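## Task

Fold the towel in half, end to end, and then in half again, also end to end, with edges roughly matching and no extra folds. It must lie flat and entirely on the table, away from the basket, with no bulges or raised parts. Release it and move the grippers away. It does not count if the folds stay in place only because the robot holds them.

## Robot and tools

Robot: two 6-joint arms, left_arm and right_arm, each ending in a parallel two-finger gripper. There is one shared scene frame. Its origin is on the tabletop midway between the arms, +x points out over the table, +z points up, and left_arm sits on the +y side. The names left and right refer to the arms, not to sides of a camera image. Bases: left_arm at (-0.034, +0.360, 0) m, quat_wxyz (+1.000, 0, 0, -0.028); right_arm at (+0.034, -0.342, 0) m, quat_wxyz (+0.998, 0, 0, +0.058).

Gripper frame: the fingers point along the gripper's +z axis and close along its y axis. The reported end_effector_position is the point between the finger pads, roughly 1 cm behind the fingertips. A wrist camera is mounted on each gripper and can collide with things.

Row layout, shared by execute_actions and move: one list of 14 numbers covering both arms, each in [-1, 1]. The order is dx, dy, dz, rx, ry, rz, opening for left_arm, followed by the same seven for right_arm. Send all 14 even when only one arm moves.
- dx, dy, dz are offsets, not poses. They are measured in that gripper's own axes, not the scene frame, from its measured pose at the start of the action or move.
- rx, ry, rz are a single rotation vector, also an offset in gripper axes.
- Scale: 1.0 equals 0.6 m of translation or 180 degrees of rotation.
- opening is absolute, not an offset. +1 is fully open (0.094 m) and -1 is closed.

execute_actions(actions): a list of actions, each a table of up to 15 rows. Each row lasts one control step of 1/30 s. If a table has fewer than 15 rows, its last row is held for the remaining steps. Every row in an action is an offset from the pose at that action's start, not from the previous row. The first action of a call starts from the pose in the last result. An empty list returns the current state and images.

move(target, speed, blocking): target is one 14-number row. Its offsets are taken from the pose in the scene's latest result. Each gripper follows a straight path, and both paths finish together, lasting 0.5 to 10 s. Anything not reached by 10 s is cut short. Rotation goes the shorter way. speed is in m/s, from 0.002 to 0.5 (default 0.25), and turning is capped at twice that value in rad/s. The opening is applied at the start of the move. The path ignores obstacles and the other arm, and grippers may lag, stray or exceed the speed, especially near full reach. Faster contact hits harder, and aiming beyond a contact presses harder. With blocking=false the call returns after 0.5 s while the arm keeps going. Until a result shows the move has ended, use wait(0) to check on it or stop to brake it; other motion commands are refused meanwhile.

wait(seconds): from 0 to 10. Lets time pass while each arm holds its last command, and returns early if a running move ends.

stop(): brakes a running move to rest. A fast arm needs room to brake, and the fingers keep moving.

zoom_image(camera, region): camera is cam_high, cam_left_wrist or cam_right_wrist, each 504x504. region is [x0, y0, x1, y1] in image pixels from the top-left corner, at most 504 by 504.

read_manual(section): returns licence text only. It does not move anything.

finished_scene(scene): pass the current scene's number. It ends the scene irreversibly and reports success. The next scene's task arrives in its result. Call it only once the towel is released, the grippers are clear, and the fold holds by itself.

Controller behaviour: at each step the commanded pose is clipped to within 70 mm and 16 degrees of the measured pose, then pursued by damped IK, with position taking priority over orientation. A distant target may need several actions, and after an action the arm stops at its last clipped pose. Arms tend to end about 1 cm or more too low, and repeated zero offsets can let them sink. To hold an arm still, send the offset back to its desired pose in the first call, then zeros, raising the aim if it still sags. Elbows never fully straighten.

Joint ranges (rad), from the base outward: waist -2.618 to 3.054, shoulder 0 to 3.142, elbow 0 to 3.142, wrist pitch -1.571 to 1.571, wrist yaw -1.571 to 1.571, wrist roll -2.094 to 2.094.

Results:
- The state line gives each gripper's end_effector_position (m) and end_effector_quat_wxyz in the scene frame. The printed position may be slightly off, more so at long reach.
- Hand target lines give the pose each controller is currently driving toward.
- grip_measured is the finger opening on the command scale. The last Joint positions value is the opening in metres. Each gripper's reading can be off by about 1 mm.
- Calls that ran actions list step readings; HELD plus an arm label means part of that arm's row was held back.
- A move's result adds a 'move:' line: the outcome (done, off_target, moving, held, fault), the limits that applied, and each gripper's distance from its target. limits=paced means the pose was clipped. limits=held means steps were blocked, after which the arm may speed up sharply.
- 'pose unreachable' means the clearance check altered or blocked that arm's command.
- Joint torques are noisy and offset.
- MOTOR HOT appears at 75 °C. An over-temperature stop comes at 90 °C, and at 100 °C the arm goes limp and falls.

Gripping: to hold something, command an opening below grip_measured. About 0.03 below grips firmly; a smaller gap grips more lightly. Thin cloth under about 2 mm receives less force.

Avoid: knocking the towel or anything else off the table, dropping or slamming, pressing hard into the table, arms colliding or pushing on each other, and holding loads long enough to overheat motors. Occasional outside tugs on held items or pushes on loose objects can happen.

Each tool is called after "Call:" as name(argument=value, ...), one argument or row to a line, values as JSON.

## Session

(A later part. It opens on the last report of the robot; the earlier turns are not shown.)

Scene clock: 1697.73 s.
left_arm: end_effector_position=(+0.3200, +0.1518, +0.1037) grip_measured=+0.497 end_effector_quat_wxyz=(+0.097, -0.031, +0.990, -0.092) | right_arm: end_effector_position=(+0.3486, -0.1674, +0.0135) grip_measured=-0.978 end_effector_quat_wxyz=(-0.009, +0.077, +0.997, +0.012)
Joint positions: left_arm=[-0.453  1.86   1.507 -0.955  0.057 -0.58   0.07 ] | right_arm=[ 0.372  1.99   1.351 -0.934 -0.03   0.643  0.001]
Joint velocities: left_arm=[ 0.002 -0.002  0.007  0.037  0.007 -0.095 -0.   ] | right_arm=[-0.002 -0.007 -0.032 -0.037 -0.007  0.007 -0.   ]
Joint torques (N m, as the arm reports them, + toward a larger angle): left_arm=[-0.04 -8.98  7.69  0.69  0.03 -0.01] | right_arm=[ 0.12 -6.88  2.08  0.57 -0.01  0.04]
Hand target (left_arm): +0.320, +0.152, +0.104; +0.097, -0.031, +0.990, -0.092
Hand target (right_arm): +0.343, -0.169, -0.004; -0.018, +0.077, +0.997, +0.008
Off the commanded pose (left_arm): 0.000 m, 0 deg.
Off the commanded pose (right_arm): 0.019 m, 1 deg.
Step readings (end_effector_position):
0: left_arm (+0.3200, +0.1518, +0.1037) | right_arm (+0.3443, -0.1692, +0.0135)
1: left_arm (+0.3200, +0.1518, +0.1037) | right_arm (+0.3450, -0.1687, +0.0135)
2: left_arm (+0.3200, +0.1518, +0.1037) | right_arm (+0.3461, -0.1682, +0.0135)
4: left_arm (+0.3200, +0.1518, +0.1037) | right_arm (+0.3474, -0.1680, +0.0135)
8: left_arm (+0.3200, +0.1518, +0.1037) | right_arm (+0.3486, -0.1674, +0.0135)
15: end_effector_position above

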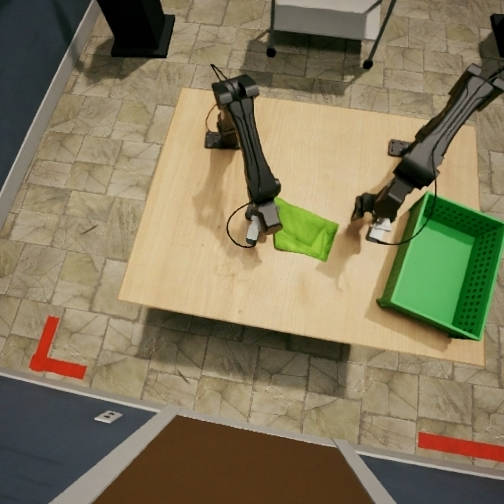

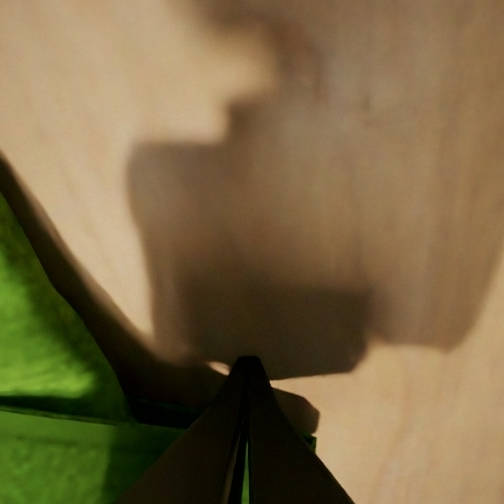

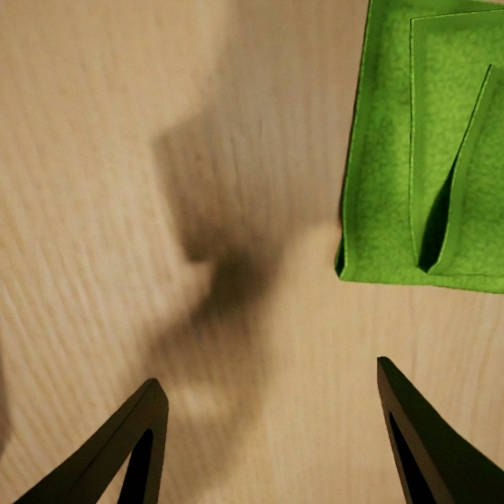

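Call:
move(
  target=[0,0,0,0,0,0,0.5, 0.1,-0.05,-0.2,0,0,0,0.28],
  speed=0.15,
)

Scene clock: 1705.67 s.
left_arm: end_effector_position=(+0.3200, +0.1518, +0.1037) grip_measured=+0.497 end_effector_quat_wxyz=(+0.097, -0.031, +0.990, -0.092) | right_arm: end_effector_position=(+0.2863, -0.1952, +0.1229) grip_measured=+0.277 end_effector_quat_wxyz=(-0.022, +0.081, +0.996, +0.005)
Joint positions: left_arm=[-0.453  1.86   1.507 -0.955  0.057 -0.58   0.07 ] | right_arm=[ 0.385  1.674  1.394 -1.322 -0.034  0.663  0.06 ]
Joint velocities: left_arm=[-0.002  0.007 -0.012  0.007 -0.095  0.022 -0.001] | right_arm=[-0.002  0.002 -0.022  0.007 -0.007 -0.022 -0.   ]
Joint torques (N m, as the arm reports them, + toward a larger angle): left_arm=[-0.05 -9.13  7.61  0.69  0.05  0.01] | right_arm=[ 0.87 -7.28  7.24  0.05  0.04  0.11]
Hand target (left_arm): +0.320, +0.152, +0.104; +0.097, -0.031, +0.990, -0.092
Hand target (right_arm): +0.288, -0.191, +0.134; -0.009, +0.077, +0.997, +0.013
Off the commanded pose (left_arm): 0.000 m, 0 deg.
Off the commanded pose (right_arm): 0.012 m, 2 deg.
move: off_target (right_arm)

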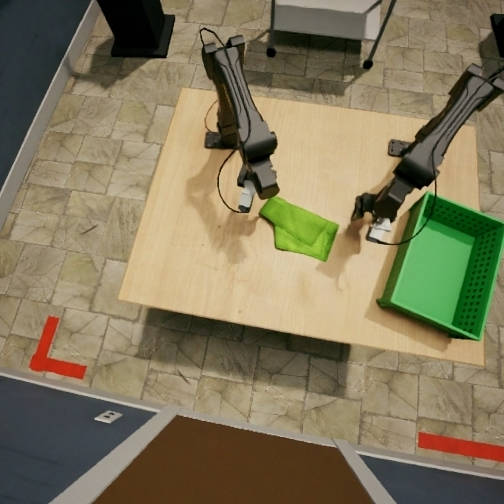

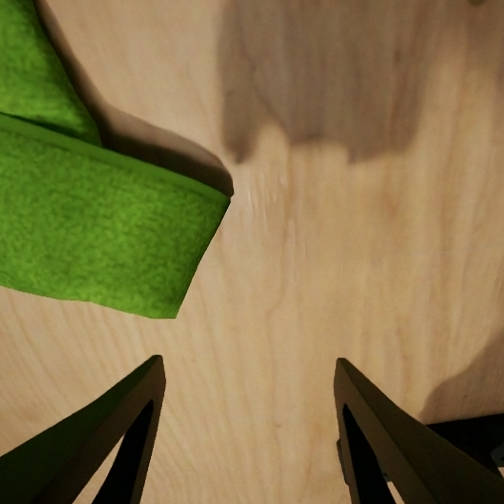

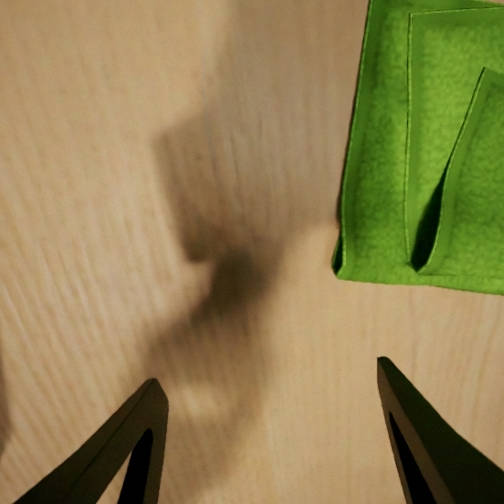

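Call:
move(
  target=[0,0,0,0,0,0,0.5, -0.045,0.06,0.185,0,-0.01,0,0.28],
  speed=0.1,
)

Call:
execute_actions(
  actions=[
    [[0,0,0,0,0,0,0.5, 0,0,0.03,0,0,0,-1]],
  ],
)

Scene clock: 1712.33 s.
left_arm: end_effector_position=(+0.3200, +0.1518, +0.1037) grip_measured=+0.497 end_effector_quat_wxyz=(+0.097, -0.031, +0.990, -0.092) | right_arm: end_effector_position=(+0.3179, -0.1617, +0.0204) grip_measured=+0.277 end_effector_quat_wxyz=(-0.002, +0.084, +0.996, +0.016)
Joint positions: left_arm=[-0.453  1.86   1.507 -0.955  0.057 -0.58   0.07 ] | right_arm=[ 0.43   1.882  1.23  -0.902 -0.029  0.716  0.06 ]
Joint velocities: left_arm=[-0.017  0.007 -0.002 -0.037 -0.022 -0.066 -0.001] | right_arm=[-0.017 -0.002  0.002 -0.007  0.007 -0.037  0.   ]
Joint torques (N m, as the arm reports them, + toward a larger angle): left_arm=[-0.1  -9.05  7.69  0.71  0.07  0.  ] | right_arm=[ 0.86 -6.59  3.59  0.29  0.11  0.02]
Hand target (left_arm): +0.320, +0.152, +0.104; +0.097, -0.031, +0.990, -0.092
Hand target (right_arm): +0.313, -0.163, +0.011; -0.007, +0.081, +0.997, +0.005
Off the commanded pose (left_arm): 0.000 m, 0 deg.
Off the commanded pose (right_arm): 0.010 m, 2 deg.
move: done

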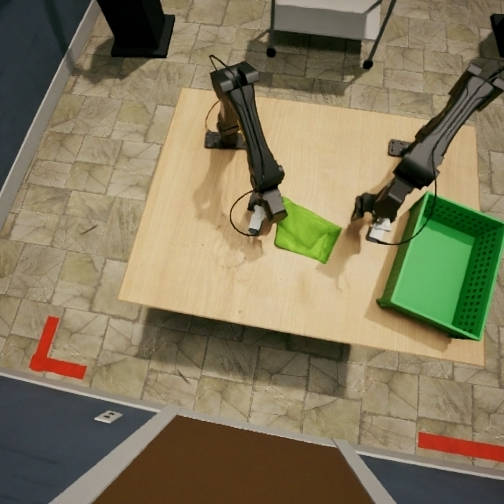

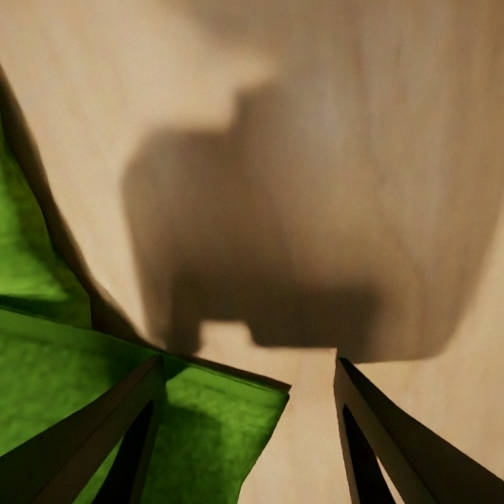

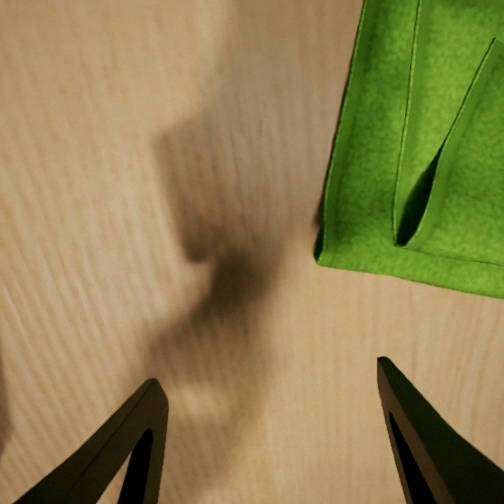

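Scene clock: 1712.83 s.
left_arm: end_effector_position=(+0.3200, +0.1518, +0.1037) grip_measured=+0.497 end_effector_quat_wxyz=(+0.097, -0.031, +0.990, -0.092) | right_arm: end_effector_position=(+0.3223, -0.1590, +0.0140) grip_measured=-0.978 end_effector_quat_wxyz=(+0.007, +0.084, +0.996, +0.023)
Joint positions: left_arm=[-0.453  1.86   1.507 -0.955  0.057 -0.58   0.07 ] | right_arm=[ 0.43   1.892  1.213 -0.855 -0.029  0.716  0.001]
Joint velocities: left_arm=[-0.002  0.032  0.007  0.022 -0.007 -0.022  0.001] | right_arm=[ 0.007  0.007  0.007  0.037 -0.007 -0.022 -0.   ]
Joint torques (N m, as the arm reports them, + toward a larger angle): left_arm=[-0.13 -9.13  7.62  0.7   0.07  0.01] | right_arm=[ 0.02 -6.38  3.38  0.42  0.01  0.04]
Hand target (left_arm): +0.320, +0.152, +0.104; +0.097, -0.031, +0.990, -0.092
Hand target (right_arm): +0.317, -0.161, +0.003; -0.002, +0.084, +0.996, +0.016
Off the commanded pose (left_arm): 0.000 m, 0 deg.
Off the commanded pose (right_arm): 0.013 m, 1 deg.
Step readings (end_effector_position):
0: left_arm (+0.3200, +0.1518, +0.1037) | right_arm (+0.3179, -0.1617, +0.0204)
1: left_arm (+0.3200, +0.1518, +0.1037) | right_arm (+0.3185, -0.1613, +0.0198)
2: left_arm (+0.3200, +0.1518, +0.1037) | right_arm (+0.3196, -0.1606, +0.0190)
4: left_arm (+0.3200, +0.1518, +0.1037) | right_arm (+0.3204, -0.1601, +0.0165)
8: left_arm (+0.3200, +0.1518, +0.1037) | right_arm (+0.3215, -0.1595, +0.0139)
15: end_effector_position above

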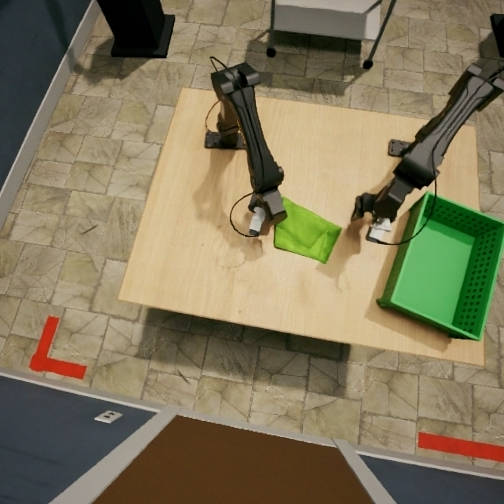

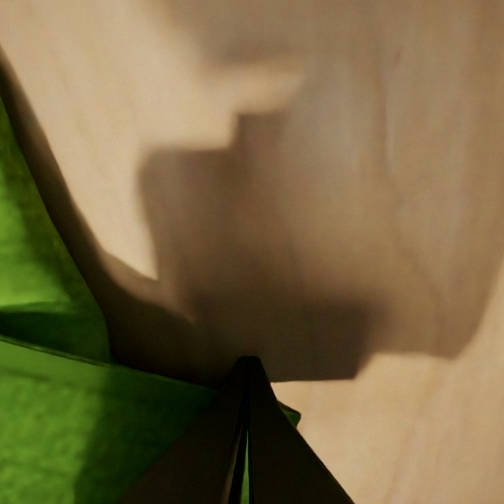

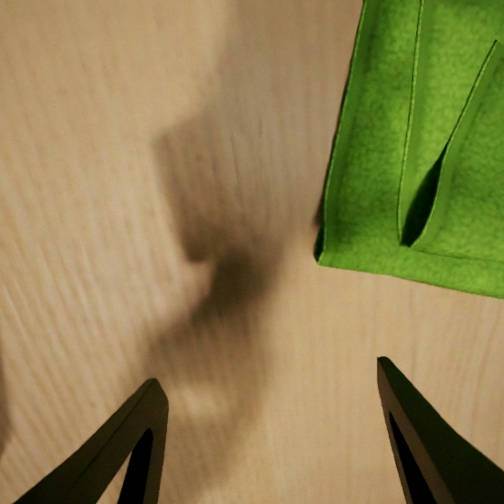

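Call:
move(
  target=[0,0,0,0,0,0,0.5, 0,0,-0.1,0,0,0.5,0.28],
  speed=0.15,
)

Scene clock: 1724.63 s.
left_arm: end_effector_position=(+0.3200, +0.1518, +0.1037) grip_measured=+0.497 end_effector_quat_wxyz=(+0.097, -0.031, +0.990, -0.092) | right_arm: end_effector_position=(+0.3165, -0.1622, +0.0594) grip_measured=+0.277 end_effector_quat_wxyz=(-0.046, +0.711, +0.702, +0.014)
Joint positions: left_arm=[-0.453  1.86   1.507 -0.955  0.057 -0.58   0.07 ] | right_arm=[ 0.395  1.84   1.334 -1.063 -0.096  2.095  0.06 ]
Joint velocities: left_arm=[ 0.017  0.007 -0.002 -0.007  0.066 -0.007  0.001] | right_arm=[-0.017  0.002 -0.007 -0.022 -0.081 -0.037 -0.   ]
Joint torques (N m, as the arm reports them, + toward a larger angle): left_arm=[-0.03 -9.06  7.7   0.67  0.06 -0.01] | right_arm=[-0.8  -8.96  7.39  0.01 -0.08  0.1 ]
Hand target (left_arm): +0.320, +0.152, +0.104; +0.097, -0.031, +0.990, -0.092
Hand target (right_arm): +0.322, -0.162, +0.074; -0.047, +0.716, +0.696, +0.029
Off the commanded pose (left_arm): 0.000 m, 0 deg.
Off the commanded pose (right_arm): 0.015 m, 10 deg.
joint sent to its limit (right arm) — the command would take joint 6 (wrist roll) past its upper limit, so that joint was sent only as far as its limit.
move: off_target (right_arm)

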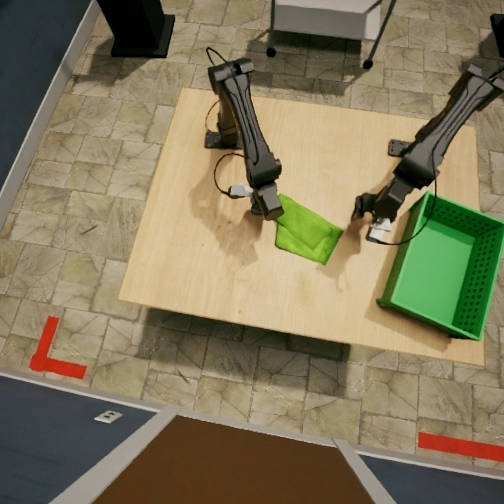

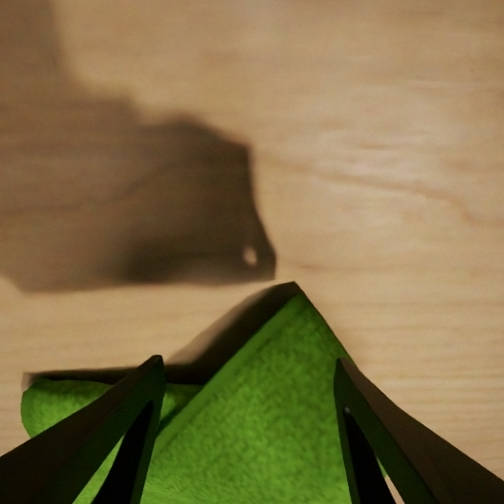

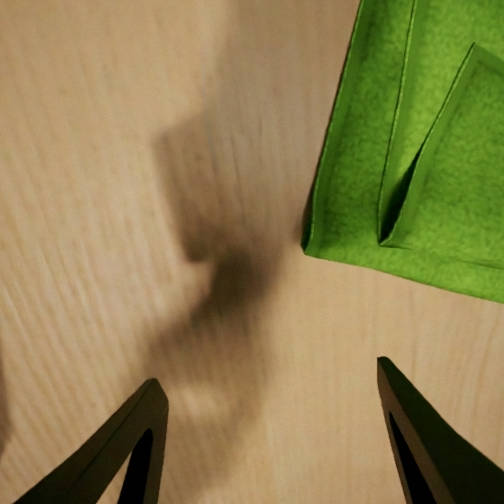

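Call:
move(
  target=[0,0,0,0,0,0,0.5, 0.05,-0.025,0.075,0,0,0,0.28],
  speed=0.08,
)

Call:
execute_actions(
  actions=[
    [[0,0,0,0,0,0,0.5, 0,0,0.03,0,0,0,-1]],
  ],
)

Scene clock: 1731.70 s.
left_arm: end_effector_position=(+0.3200, +0.1518, +0.1037) grip_measured=+0.497 end_effector_quat_wxyz=(+0.097, -0.031, +0.990, -0.092) | right_arm: end_effector_position=(+0.3088, -0.1287, +0.0287) grip_measured=+0.277 end_effector_quat_wxyz=(-0.060, +0.681, +0.729, +0.032)
Joint positions: left_arm=[-0.453  1.86   1.507 -0.955  0.057 -0.58   0.07 ] | right_arm=[ 0.473  1.894  1.274 -0.916 -0.131  2.096  0.06 ]
Joint velocities: left_arm=[ 0.002 -0.002 -0.007  0.066  0.007 -0.022 -0.   ] | right_arm=[ 0.007  0.002 -0.022 -0.037  0.022  0.007 -0.001]
Joint torques (N m, as the arm reports them, + toward a larger angle): left_arm=[-0.09 -9.07  7.63  0.71  0.06 -0.01] | right_arm=[ 0.76 -6.64  3.58  0.28 -0.1   0.1 ]
Hand target (left_arm): +0.320, +0.152, +0.104; +0.097, -0.031, +0.990, -0.092
Hand target (right_arm): +0.299, -0.129, +0.018; -0.067, +0.680, +0.730, +0.016
Off the commanded pose (left_arm): 0.000 m, 0 deg.
Off the commanded pose (right_arm): 0.014 m, 5 deg.
joint sent to its limit (right arm) — the command would take joint 6 (wrist roll) past its upper limit, so that joint was sent only as far as its limit.
move: off_target (right_arm)

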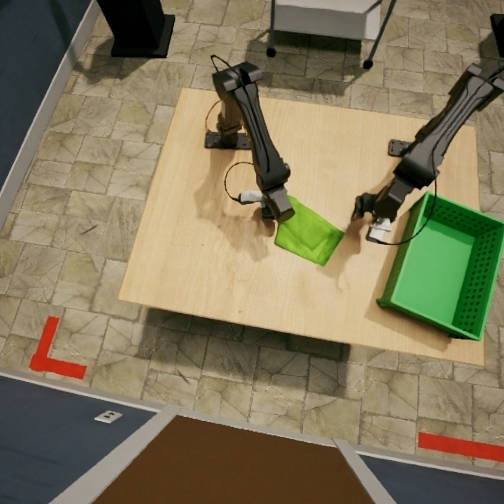

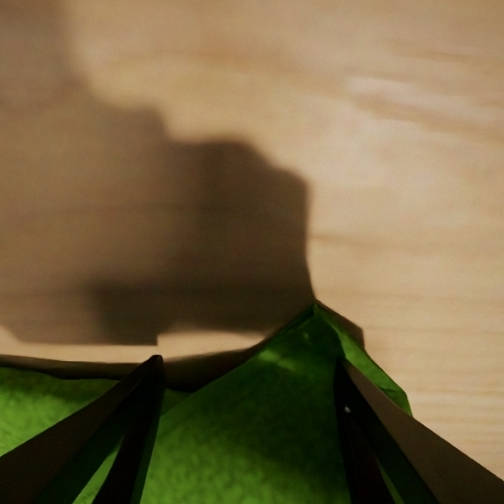

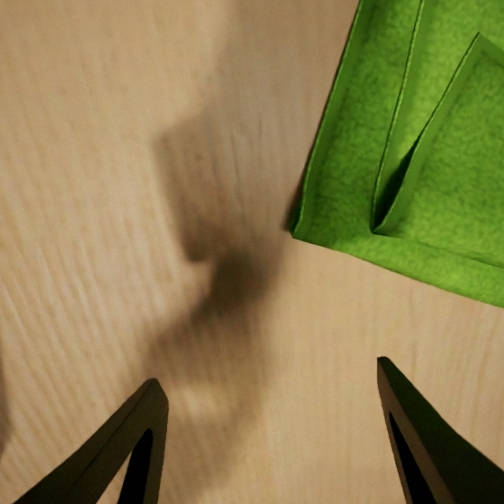

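Scene clock: 1732.20 s.
left_arm: end_effector_position=(+0.3200, +0.1518, +0.1037) grip_measured=+0.497 end_effector_quat_wxyz=(+0.097, -0.031, +0.990, -0.092) | right_arm: end_effector_position=(+0.3165, -0.1236, +0.0231) grip_measured=-0.978 end_effector_quat_wxyz=(-0.055, +0.680, +0.729, +0.050)
Joint positions: left_arm=[-0.453  1.86   1.507 -0.955  0.057 -0.58   0.07 ] | right_arm=[ 0.473  1.902  1.259 -0.854 -0.131  2.096  0.001]
Joint velocities: left_arm=[-0.007  0.007  0.012 -0.007  0.037  0.066 -0.001] | right_arm=[-0.012  0.002 -0.017  0.007 -0.066  0.051 -0.   ]
Joint torques (N m, as the arm reports them, + toward a larger angle): left_arm=[-0.09 -9.09  7.58  0.69  0.06 -0.01] | right_arm=[ 0.33 -6.65  3.53  0.33 -0.08  0.09]
Hand target (left_arm): +0.320, +0.152, +0.104; +0.097, -0.031, +0.990, -0.092
Hand target (right_arm): +0.308, -0.127, +0.011; -0.060, +0.681, +0.729, +0.032
Off the commanded pose (left_arm): 0.000 m, 0 deg.
Off the commanded pose (right_arm): 0.015 m, 2 deg.
joint sent to its limit (right arm) — the command would take joint 6 (wrist roll) past its upper limit, so that joint was sent only as far as its limit.
Step readings (end_effector_position):
0: left_arm (+0.3200, +0.1518, +0.1037) | right_arm (+0.3088, -0.1287, +0.0287)
1: left_arm (+0.3200, +0.1518, +0.1037) | right_arm (+0.3096, -0.1282, +0.0281)
2: left_arm (+0.3200, +0.1518, +0.1037) | right_arm (+0.3108, -0.1274, +0.0273)
4: left_arm (+0.3200, +0.1518, +0.1037) | right_arm (+0.3123, -0.1264, +0.0252)
8: left_arm (+0.3200, +0.1518, +0.1037) | right_arm (+0.3144, -0.1250, +0.0229)
15: end_effector_position above

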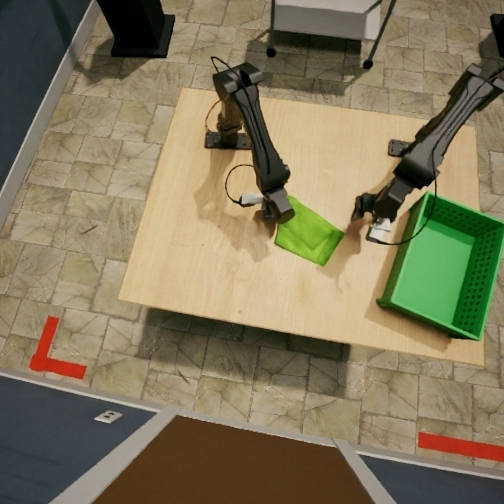

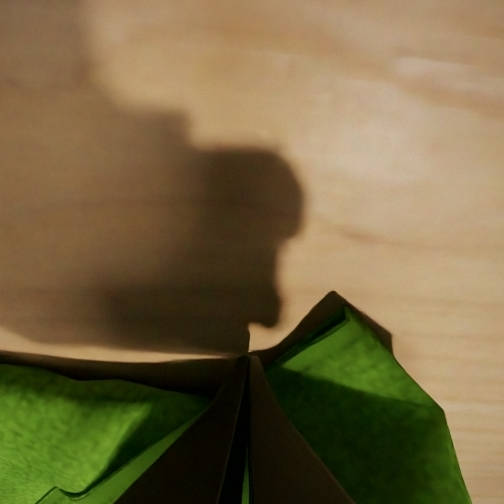

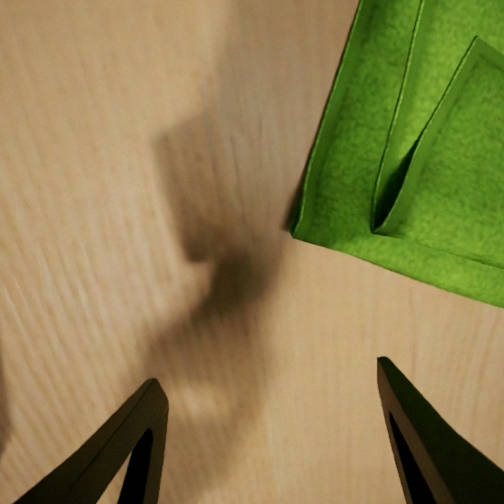

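Call:
move(
  target=[0,0,0,0,0,0,0.5, 0.0,0.0,-0.05,0,0,0,0.28],
  speed=0.12,
)

Call:
move(
  target=[0,0,0,0,0,0,0.5, 0.0,-0.06,0.07,0,0.0,0,0.28],
  speed=0.08,
)

Call:
execute_actions(
  actions=[
    [[0,0,0,0,0,0,0.5, 0,0,0.03,0,0,0,-1]],
  ],
)

Scene clock: 1744.70 s.
left_arm: end_effector_position=(+0.3200, +0.1518, +0.1037) grip_measured=+0.497 end_effector_quat_wxyz=(+0.097, -0.031, +0.990, -0.092) | right_arm: end_effector_position=(+0.3111, -0.1272, +0.0400) grip_measured=+0.277 end_effector_quat_wxyz=(-0.058, +0.679, +0.731, +0.039)
Joint positions: left_arm=[-0.453  1.86   1.507 -0.955  0.057 -0.58   0.07 ] | right_arm=[ 0.473  1.876  1.297 -0.942 -0.131  2.089  0.06 ]
Joint velocities: left_arm=[-0.002  0.017 -0.022 -0.037  0.007 -0.007 -0.   ] | right_arm=[ 0.002 -0.012 -0.012 -0.037  0.037  0.007 -0.001]
Joint torques (N m, as the arm reports them, + toward a larger angle): left_arm=[-0.06 -9.1   7.58  0.7   0.04 -0.01] | right_arm=[-0.71 -8.99  7.03  0.07 -0.06 -0.03]
Hand target (left_arm): +0.320, +0.152, +0.104; +0.097, -0.031, +0.990, -0.092
Hand target (right_arm): +0.317, -0.128, +0.052; -0.055, +0.680, +0.729, +0.050
Off the commanded pose (left_arm): 0.000 m, 0 deg.
Off the commanded pose (right_arm): 0.014 m, 1 deg.
move: off_target (right_arm)

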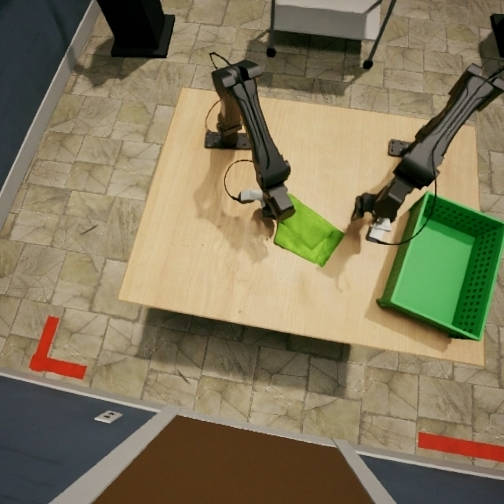

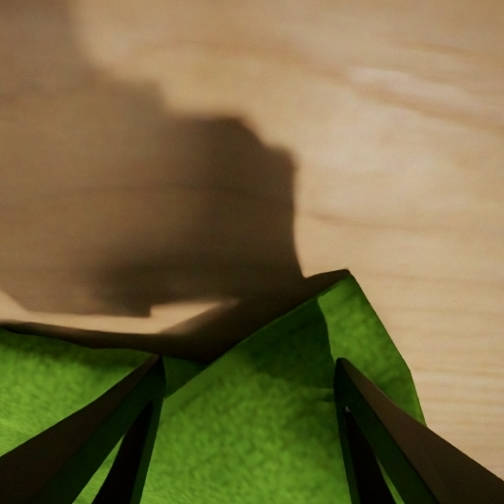

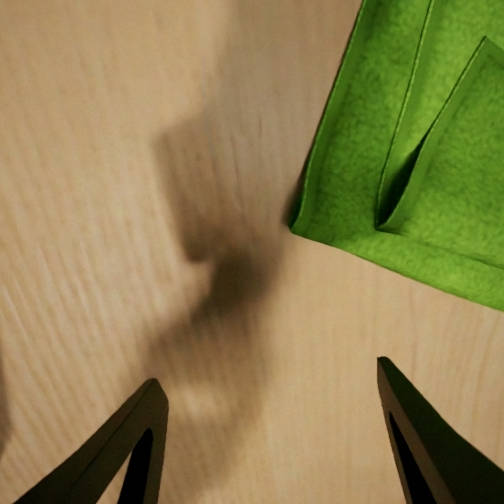

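Scene clock: 1745.67 s.
left_arm: end_effector_position=(+0.3200, +0.1518, +0.1037) grip_measured=+0.497 end_effector_quat_wxyz=(+0.097, -0.031, +0.990, -0.092) | right_arm: end_effector_position=(+0.2922, -0.1273, +0.0150) grip_measured=+0.277 end_effector_quat_wxyz=(-0.056, +0.669, +0.739, +0.056)
Joint positions: left_arm=[-0.453  1.86   1.507 -0.955  0.057 -0.58   0.07 ] | right_arm=[ 0.503  1.83   1.126 -0.781 -0.132  2.096  0.06 ]
Joint velocities: left_arm=[-0.002  0.012 -0.002 -0.037 -0.066 -0.095 -0.   ] | right_arm=[-0.002 -0.012  0.002 -0.051  0.007 -0.051 -0.   ]
Joint torques (N m, as the arm reports them, + toward a larger angle): left_arm=[-0.07 -9.13  7.63  0.71  0.06 -0.01] | right_arm=[ 1.86 -6.34  1.44  0.59 -0.24  0.08]
Hand target (left_arm): +0.320, +0.152, +0.104; +0.097, -0.031, +0.990, -0.092
Hand target (right_arm): +0.274, -0.126, +0.000; -0.070, +0.661, +0.746, +0.039
Off the commanded pose (left_arm): 0.000 m, 0 deg.
Off the commanded pose (right_arm): 0.024 m, 2 deg.
joint sent to its limit (right arm) — the command would take joint 6 (wrist roll) past its upper limit, so that joint was sent only as far as its limit.
move: off_target (right_arm)

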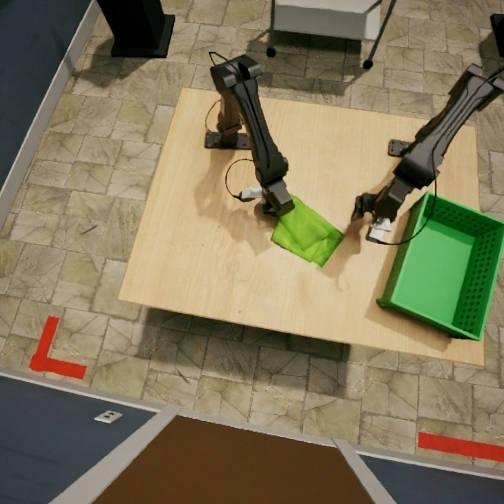

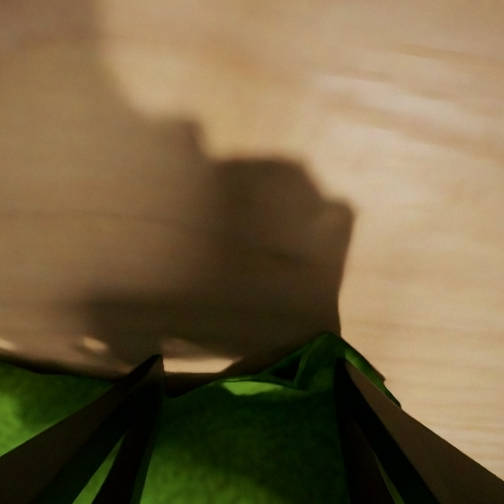

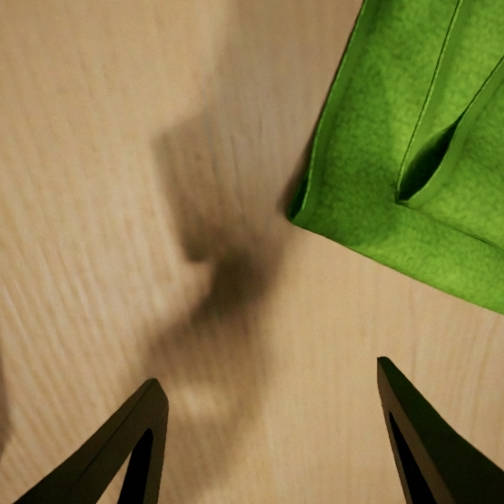

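Scene clock: 1746.17 s.
left_arm: end_effector_position=(+0.3200, +0.1518, +0.1037) grip_measured=+0.497 end_effector_quat_wxyz=(+0.097, -0.031, +0.990, -0.092) | right_arm: end_effector_position=(+0.2883, -0.1236, +0.0156) grip_measured=-0.968 end_effector_quat_wxyz=(-0.069, +0.668, +0.739, +0.057)
Joint positions: left_arm=[-0.453  1.86   1.507 -0.955  0.057 -0.58   0.07 ] | right_arm=[ 0.505  1.83   1.126 -0.785 -0.16   2.097  0.002]
Joint velocities: left_arm=[-0.017  0.022 -0.012  0.022  0.022  0.066 -0.   ] | right_arm=[ 0.007 -0.002  0.007 -0.066  0.037  0.022 -0.   ]
Joint torques (N m, as the arm reports them, + toward a larger angle): left_arm=[-0.07 -9.03  7.64  0.7   0.08 -0.01] | right_arm=[ 0.35 -5.01  2.71  0.95  0.15  0.07]
Hand target (left_arm): +0.320, +0.152, +0.104; +0.097, -0.031, +0.990, -0.092
Hand target (right_arm): +0.291, -0.125, -0.002; -0.056, +0.668, +0.740, +0.055
Off the commanded pose (left_arm): 0.000 m, 0 deg.
Off the commanded pose (right_arm): 0.019 m, 2 deg.
joint sent to its limit (right arm) — the command would take joint 6 (wrist roll) past its upper limit, so that joint was sent only as far as its limit.
Step readings (end_effector_position):
0: left_arm (+0.3200, +0.1518, +0.1037) | right_arm (+0.2922, -0.1273, +0.0150)
1: left_arm (+0.3200, +0.1518, +0.1037) | right_arm (+0.2922, -0.1271, +0.0151)
2: left_arm (+0.3200, +0.1518, +0.1037) | right_arm (+0.2904, -0.1262, +0.0152)
4: left_arm (+0.3200, +0.1518, +0.1037) | right_arm (+0.2886, -0.1246, +0.0155)
8: left_arm (+0.3200, +0.1518, +0.1037) | right_arm (+0.2883, -0.1236, +0.0156)
15: end_effector_position above

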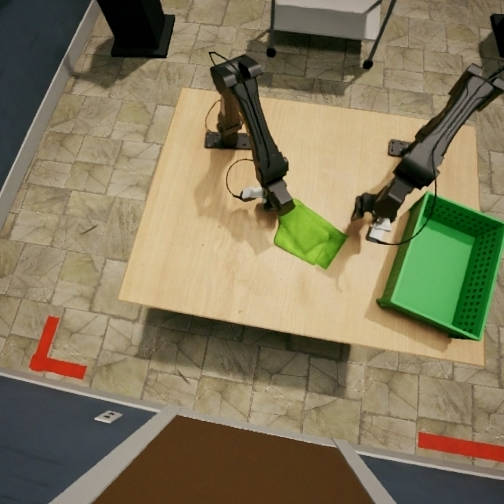

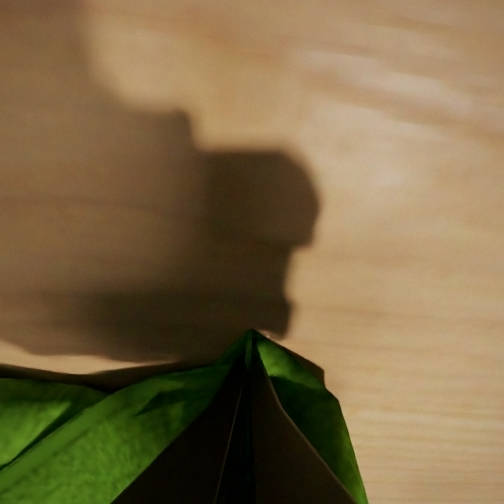

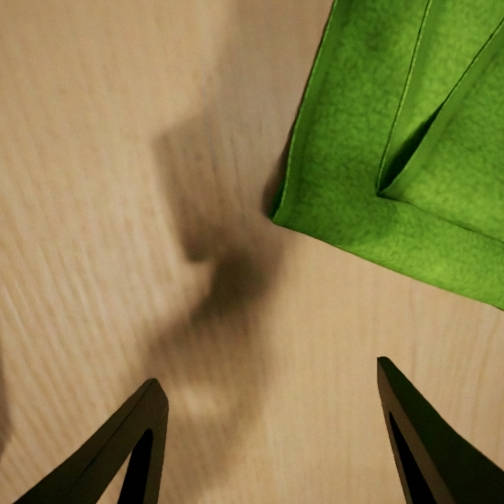

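Call:
move(
  target=[0,0,0,0,0,0,0.5, -0.5,0.05,-0.08,0,0,0,-1],
  speed=0.1,
)

Scene clock: 1753.73 s.
left_arm: end_effector_position=(+0.3200, +0.1518, +0.1037) grip_measured=+0.497 end_effector_quat_wxyz=(+0.097, -0.031, +0.990, -0.092) | right_arm: end_effector_position=(+0.3505, -0.4131, +0.0167) grip_measured=-0.968 end_effector_quat_wxyz=(-0.065, +0.666, +0.740, +0.071)
Joint positions: left_arm=[-0.453  1.86   1.507 -0.955  0.057 -0.58   0.07 ] | right_arm=[-0.442  1.916  1.245 -0.964 -0.183  1.134  0.002]
Joint velocities: left_arm=[ 0.002  0.017 -0.002  0.051 -0.051 -0.051 -0.001] | right_arm=[-0.007 -0.007  0.012 -0.007 -0.11   0.051 -0.001]
Joint torques (N m, as the arm reports them, + toward a larger angle): left_arm=[ 0.04 -9.12  7.68  0.68  0.06  0.02] | right_arm=[-0.74 -5.69  6.43  0.03  0.25 -0.01]
Hand target (left_arm): +0.320, +0.152, +0.104; +0.097, -0.031, +0.990, -0.092
Hand target (right_arm): +0.351, -0.424, +0.011; -0.063, +0.668, +0.740, +0.052
Off the commanded pose (left_arm): 0.000 m, 0 deg.
Off the commanded pose (right_arm): 0.012 m, 2 deg.
move: off_target (right_arm)

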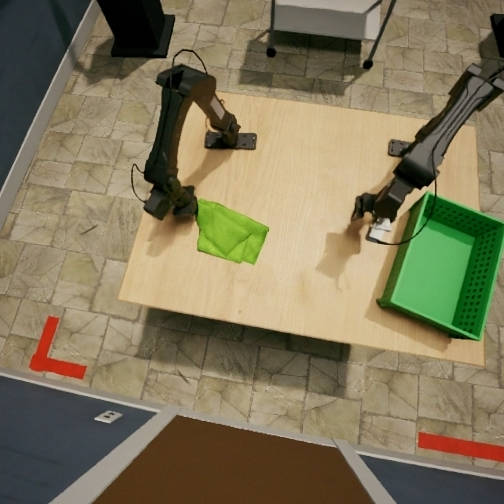

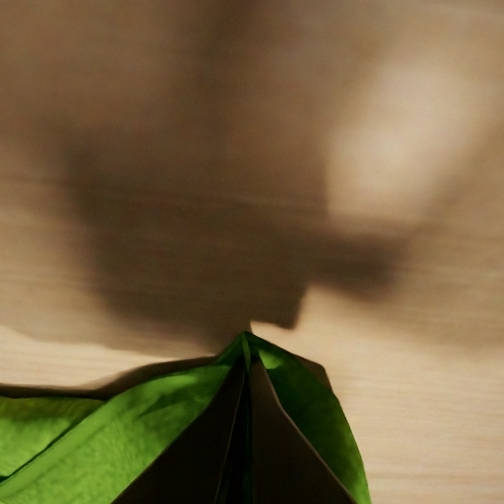

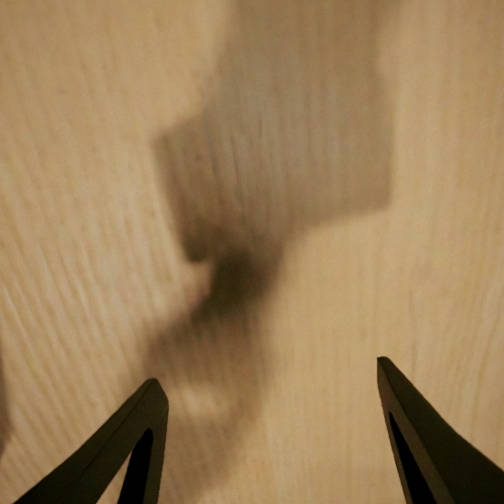

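Call:
execute_actions(
  actions=[
    [[0,0,0,0,0,0,0.5, 0,0,0,0,0,0,0.5]],
    [[0,0,0,0,0,0,0.5, 0,0,-0.1,0,0,0,0.5]],
    [[0,0,0,0,0,0,0.5, -0.05,-0.1,-0.1,0,0,0,0.5]],
  ],
)

Call:
zoom_image(
  camera="cam_high",
  region=[130,160,330,300],
)

Scene clock: 1760.73 s.
left_arm: end_effector_position=(+0.3200, +0.1518, +0.1037) grip_measured=+0.497 end_effector_quat_wxyz=(+0.097, -0.031, +0.990, -0.092) | right_arm: end_effector_position=(+0.2951, -0.4705, +0.1134) grip_measured=+0.497 end_effector_quat_wxyz=(-0.069, +0.674, +0.732, +0.073)
Joint positions: left_arm=[-0.453  1.86   1.507 -0.955  0.057 -0.58   0.07 ] | right_arm=[-0.682  1.744  1.421 -1.359 -0.168  0.913  0.07 ]
Joint velocities: left_arm=[-0.002 -0.002 -0.007 -0.037 -0.066  0.051 -0.001] | right_arm=[-0.002 -0.007 -0.007 -0.125  0.007 -0.11  -0.   ]
Joint torques (N m, as the arm reports them, + toward a larger angle): left_arm=[-0.04 -9.09  7.68  0.7   0.09  0.  ] | right_arm=[ 0.55 -6.92  6.97 -0.11 -0.04  0.  ]
Hand target (left_arm): +0.320, +0.152, +0.104; +0.097, -0.031, +0.990, -0.092
Hand target (right_arm): +0.297, -0.469, +0.121; -0.064, +0.664, +0.742, +0.071
Off the commanded pose (left_arm): 0.000 m, 0 deg.
Off the commanded pose (right_arm): 0.008 m, 2 deg.
Step readings (end_effector_position; steps 1 to 15: 1st action; 16 to 30: 2nd action; 31 to 45: 3rd action):
0: left_arm (+0.3200, +0.1518, +0.1037) | right_arm (+0.3504, -0.4131, +0.0167)
1: left_arm (+0.3200, +0.1518, +0.1037) | right_arm (+0.3506, -0.4130, +0.0167)
2: left_arm (+0.3200, +0.1518, +0.1037) | right_arm (+0.3506, -0.4130, +0.0167)
4: left_arm (+0.3200, +0.1518, +0.1037) | right_arm (+0.3506, -0.4130, +0.0167)
8: left_arm (+0.3200, +0.1518, +0.1037) | right_arm (+0.3506, -0.4130, +0.0167)
15: left_arm (+0.3200, +0.1518, +0.1037) | right_arm (+0.3506, -0.4130, +0.0167)
16: left_arm (+0.3200, +0.1518, +0.1037) | right_arm (+0.3498, -0.4131, +0.0207)
17: left_arm (+0.3200, +0.1518, +0.1037) | right_arm (+0.3485, -0.4137, +0.0269)
19: left_arm (+0.3200, +0.1518, +0.1037) | right_arm (+0.3541, -0.4184, +0.0446)
23: left_arm (+0.3200, +0.1518, +0.1037) | right_arm (+0.3616, -0.4246, +0.0676)
30: left_arm (+0.3200, +0.1518, +0.1037) | right_arm (+0.3523, -0.4212, +0.0692)
31: left_arm (+0.3200, +0.1518, +0.1037) | right_arm (+0.3500, -0.4231, +0.0717)
32: left_arm (+0.3200, +0.1518, +0.1037) | right_arm (+0.3442, -0.4280, +0.0760)
34: left_arm (+0.3200, +0.1518, +0.1037) | right_arm (+0.3301, -0.4466, +0.0896)
38: left_arm (+0.3200, +0.1518, +0.1037) | right_arm (+0.3040, -0.4740, +0.1103)
45: end_effector_position above

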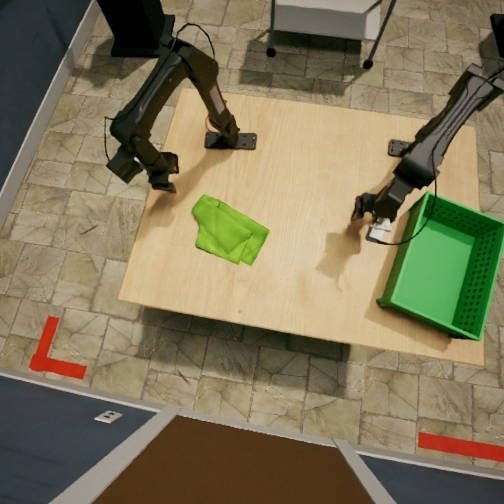

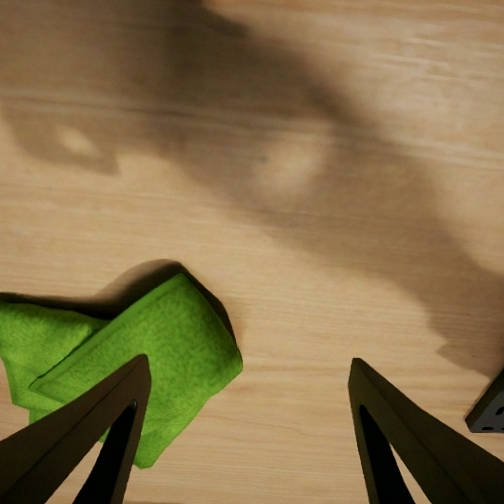

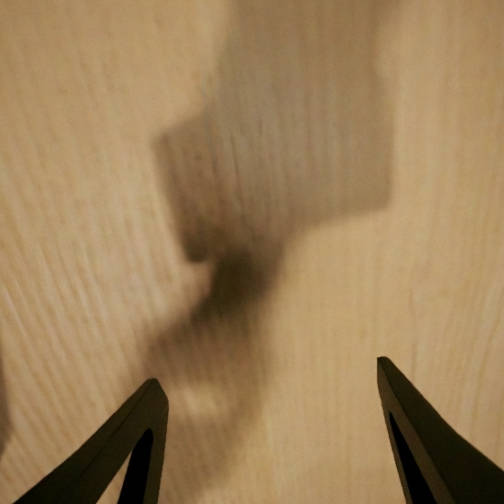

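Region (130, 160, 330, 300) of cam_high's 504x504 image, scaled by 2.520, with more detail than that image has; it fills the top 353 rows of this view, and the rest is white.

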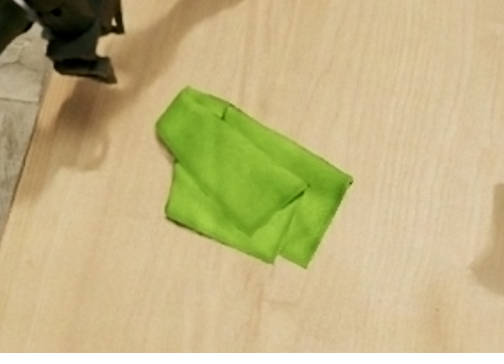

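Call:
move(
  target=[0,0,0,0,0,0,0.5, 0,0,-0.05,0,0,-0.47,0.28],
  speed=0.3,
)

Scene clock: 1771.53 s.
left_arm: end_effector_position=(+0.3200, +0.1518, +0.1037) grip_measured=+0.497 end_effector_quat_wxyz=(+0.097, -0.031, +0.990, -0.092) | right_arm: end_effector_position=(+0.2935, -0.4695, +0.1386) grip_measured=+0.283 end_effector_quat_wxyz=(-0.006, +0.003, +0.995, +0.103)
Joint positions: left_arm=[-0.453  1.86   1.507 -0.955  0.057 -0.58   0.07 ] | right_arm=[-0.682  1.744  1.519 -1.468 -0.168 -0.569  0.06 ]
Joint velocities: left_arm=[ 0.002  0.007 -0.002  0.007  0.037 -0.037  0.   ] | right_arm=[ 0.027  0.002  0.017  0.007  0.022 -0.095  0.001]
Joint torques (N m, as the arm reports them, + toward a larger angle): left_arm=[ 0.01 -8.95  7.61  0.67  0.05  0.  ] | right_arm=[-1.07 -6.03  7.35 -0.11 -0.06  0.  ]
Hand target (left_arm): +0.320, +0.152, +0.104; +0.097, -0.031, +0.990, -0.092
Hand target (right_arm): +0.295, -0.477, +0.143; -0.002, +0.006, +0.995, +0.100
Off the commanded pose (left_arm): 0.000 m, 0 deg.
Off the commanded pose (right_arm): 0.008 m, 1 deg.
move: done

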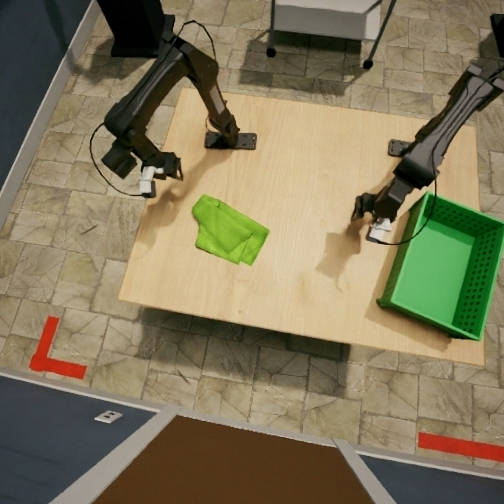

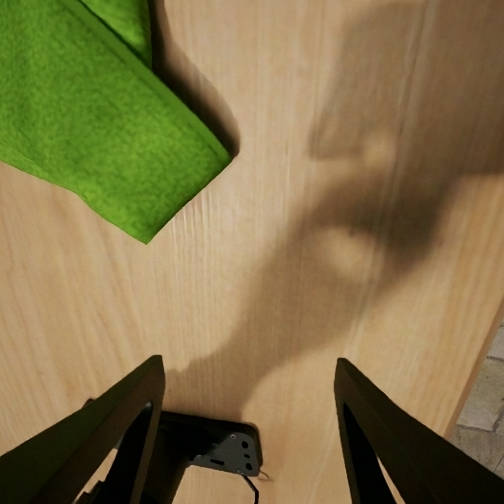

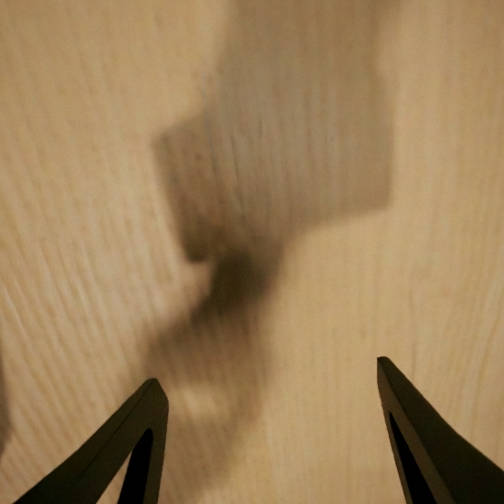

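Move to (0.46,−0.19,0.05).

Call:
move(
  target=[0,0,0,0,0,0,0.5, -0.275,0.465,0.15,0.065,0,0,0.28],
  speed=0.2,
)

Scene clock: 1777.57 s.
left_arm: end_effector_position=(+0.3200, +0.1518, +0.1037) grip_measured=+0.497 end_effector_quat_wxyz=(+0.097, -0.031, +0.990, -0.092) | right_arm: end_effector_position=(+0.4542, -0.1740, +0.1097) grip_measured=+0.283 end_effector_quat_wxyz=(-0.005, -0.001, +1.000, +0.016)
Joint positions: left_arm=[-0.453  1.86   1.507 -0.955  0.057 -0.58   0.07 ] | right_arm=[ 0.248  2.347  2.31  -1.533 -0.033  0.362  0.06 ]
Joint velocities: left_arm=[-0.002  0.017 -0.002 -0.081 -0.007 -0.037 -0.   ] | right_arm=[ 0.012  0.007  0.002 -0.022 -0.022 -0.022 -0.001]
Joint torques (N m, as the arm reports them, + toward a larger angle): left_arm=[-0.07 -9.06  7.67  0.69  0.05 -0.01] | right_arm=[-0.15 -9.68  7.46  0.09  0.1   0.08]
Hand target (left_arm): +0.320, +0.152, +0.104; +0.097, -0.031, +0.990, -0.092
Hand target (right_arm): +0.458, -0.176, +0.108; -0.004, +0.003, +1.000, +0.009
Off the commanded pose (left_arm): 0.000 m, 0 deg.
Off the commanded pose (right_arm): 0.008 m, 2 deg.
move: done

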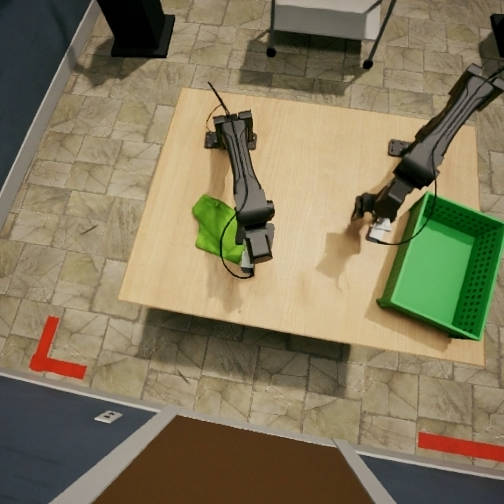

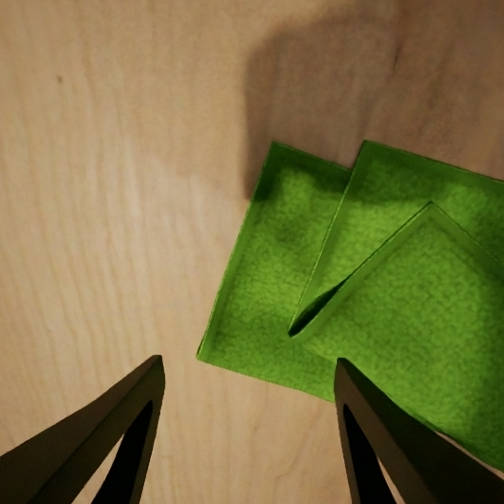

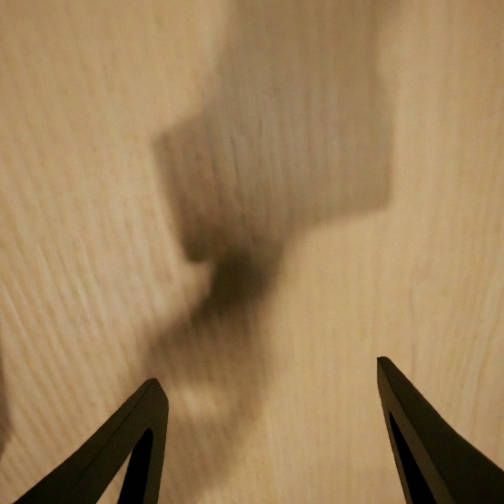

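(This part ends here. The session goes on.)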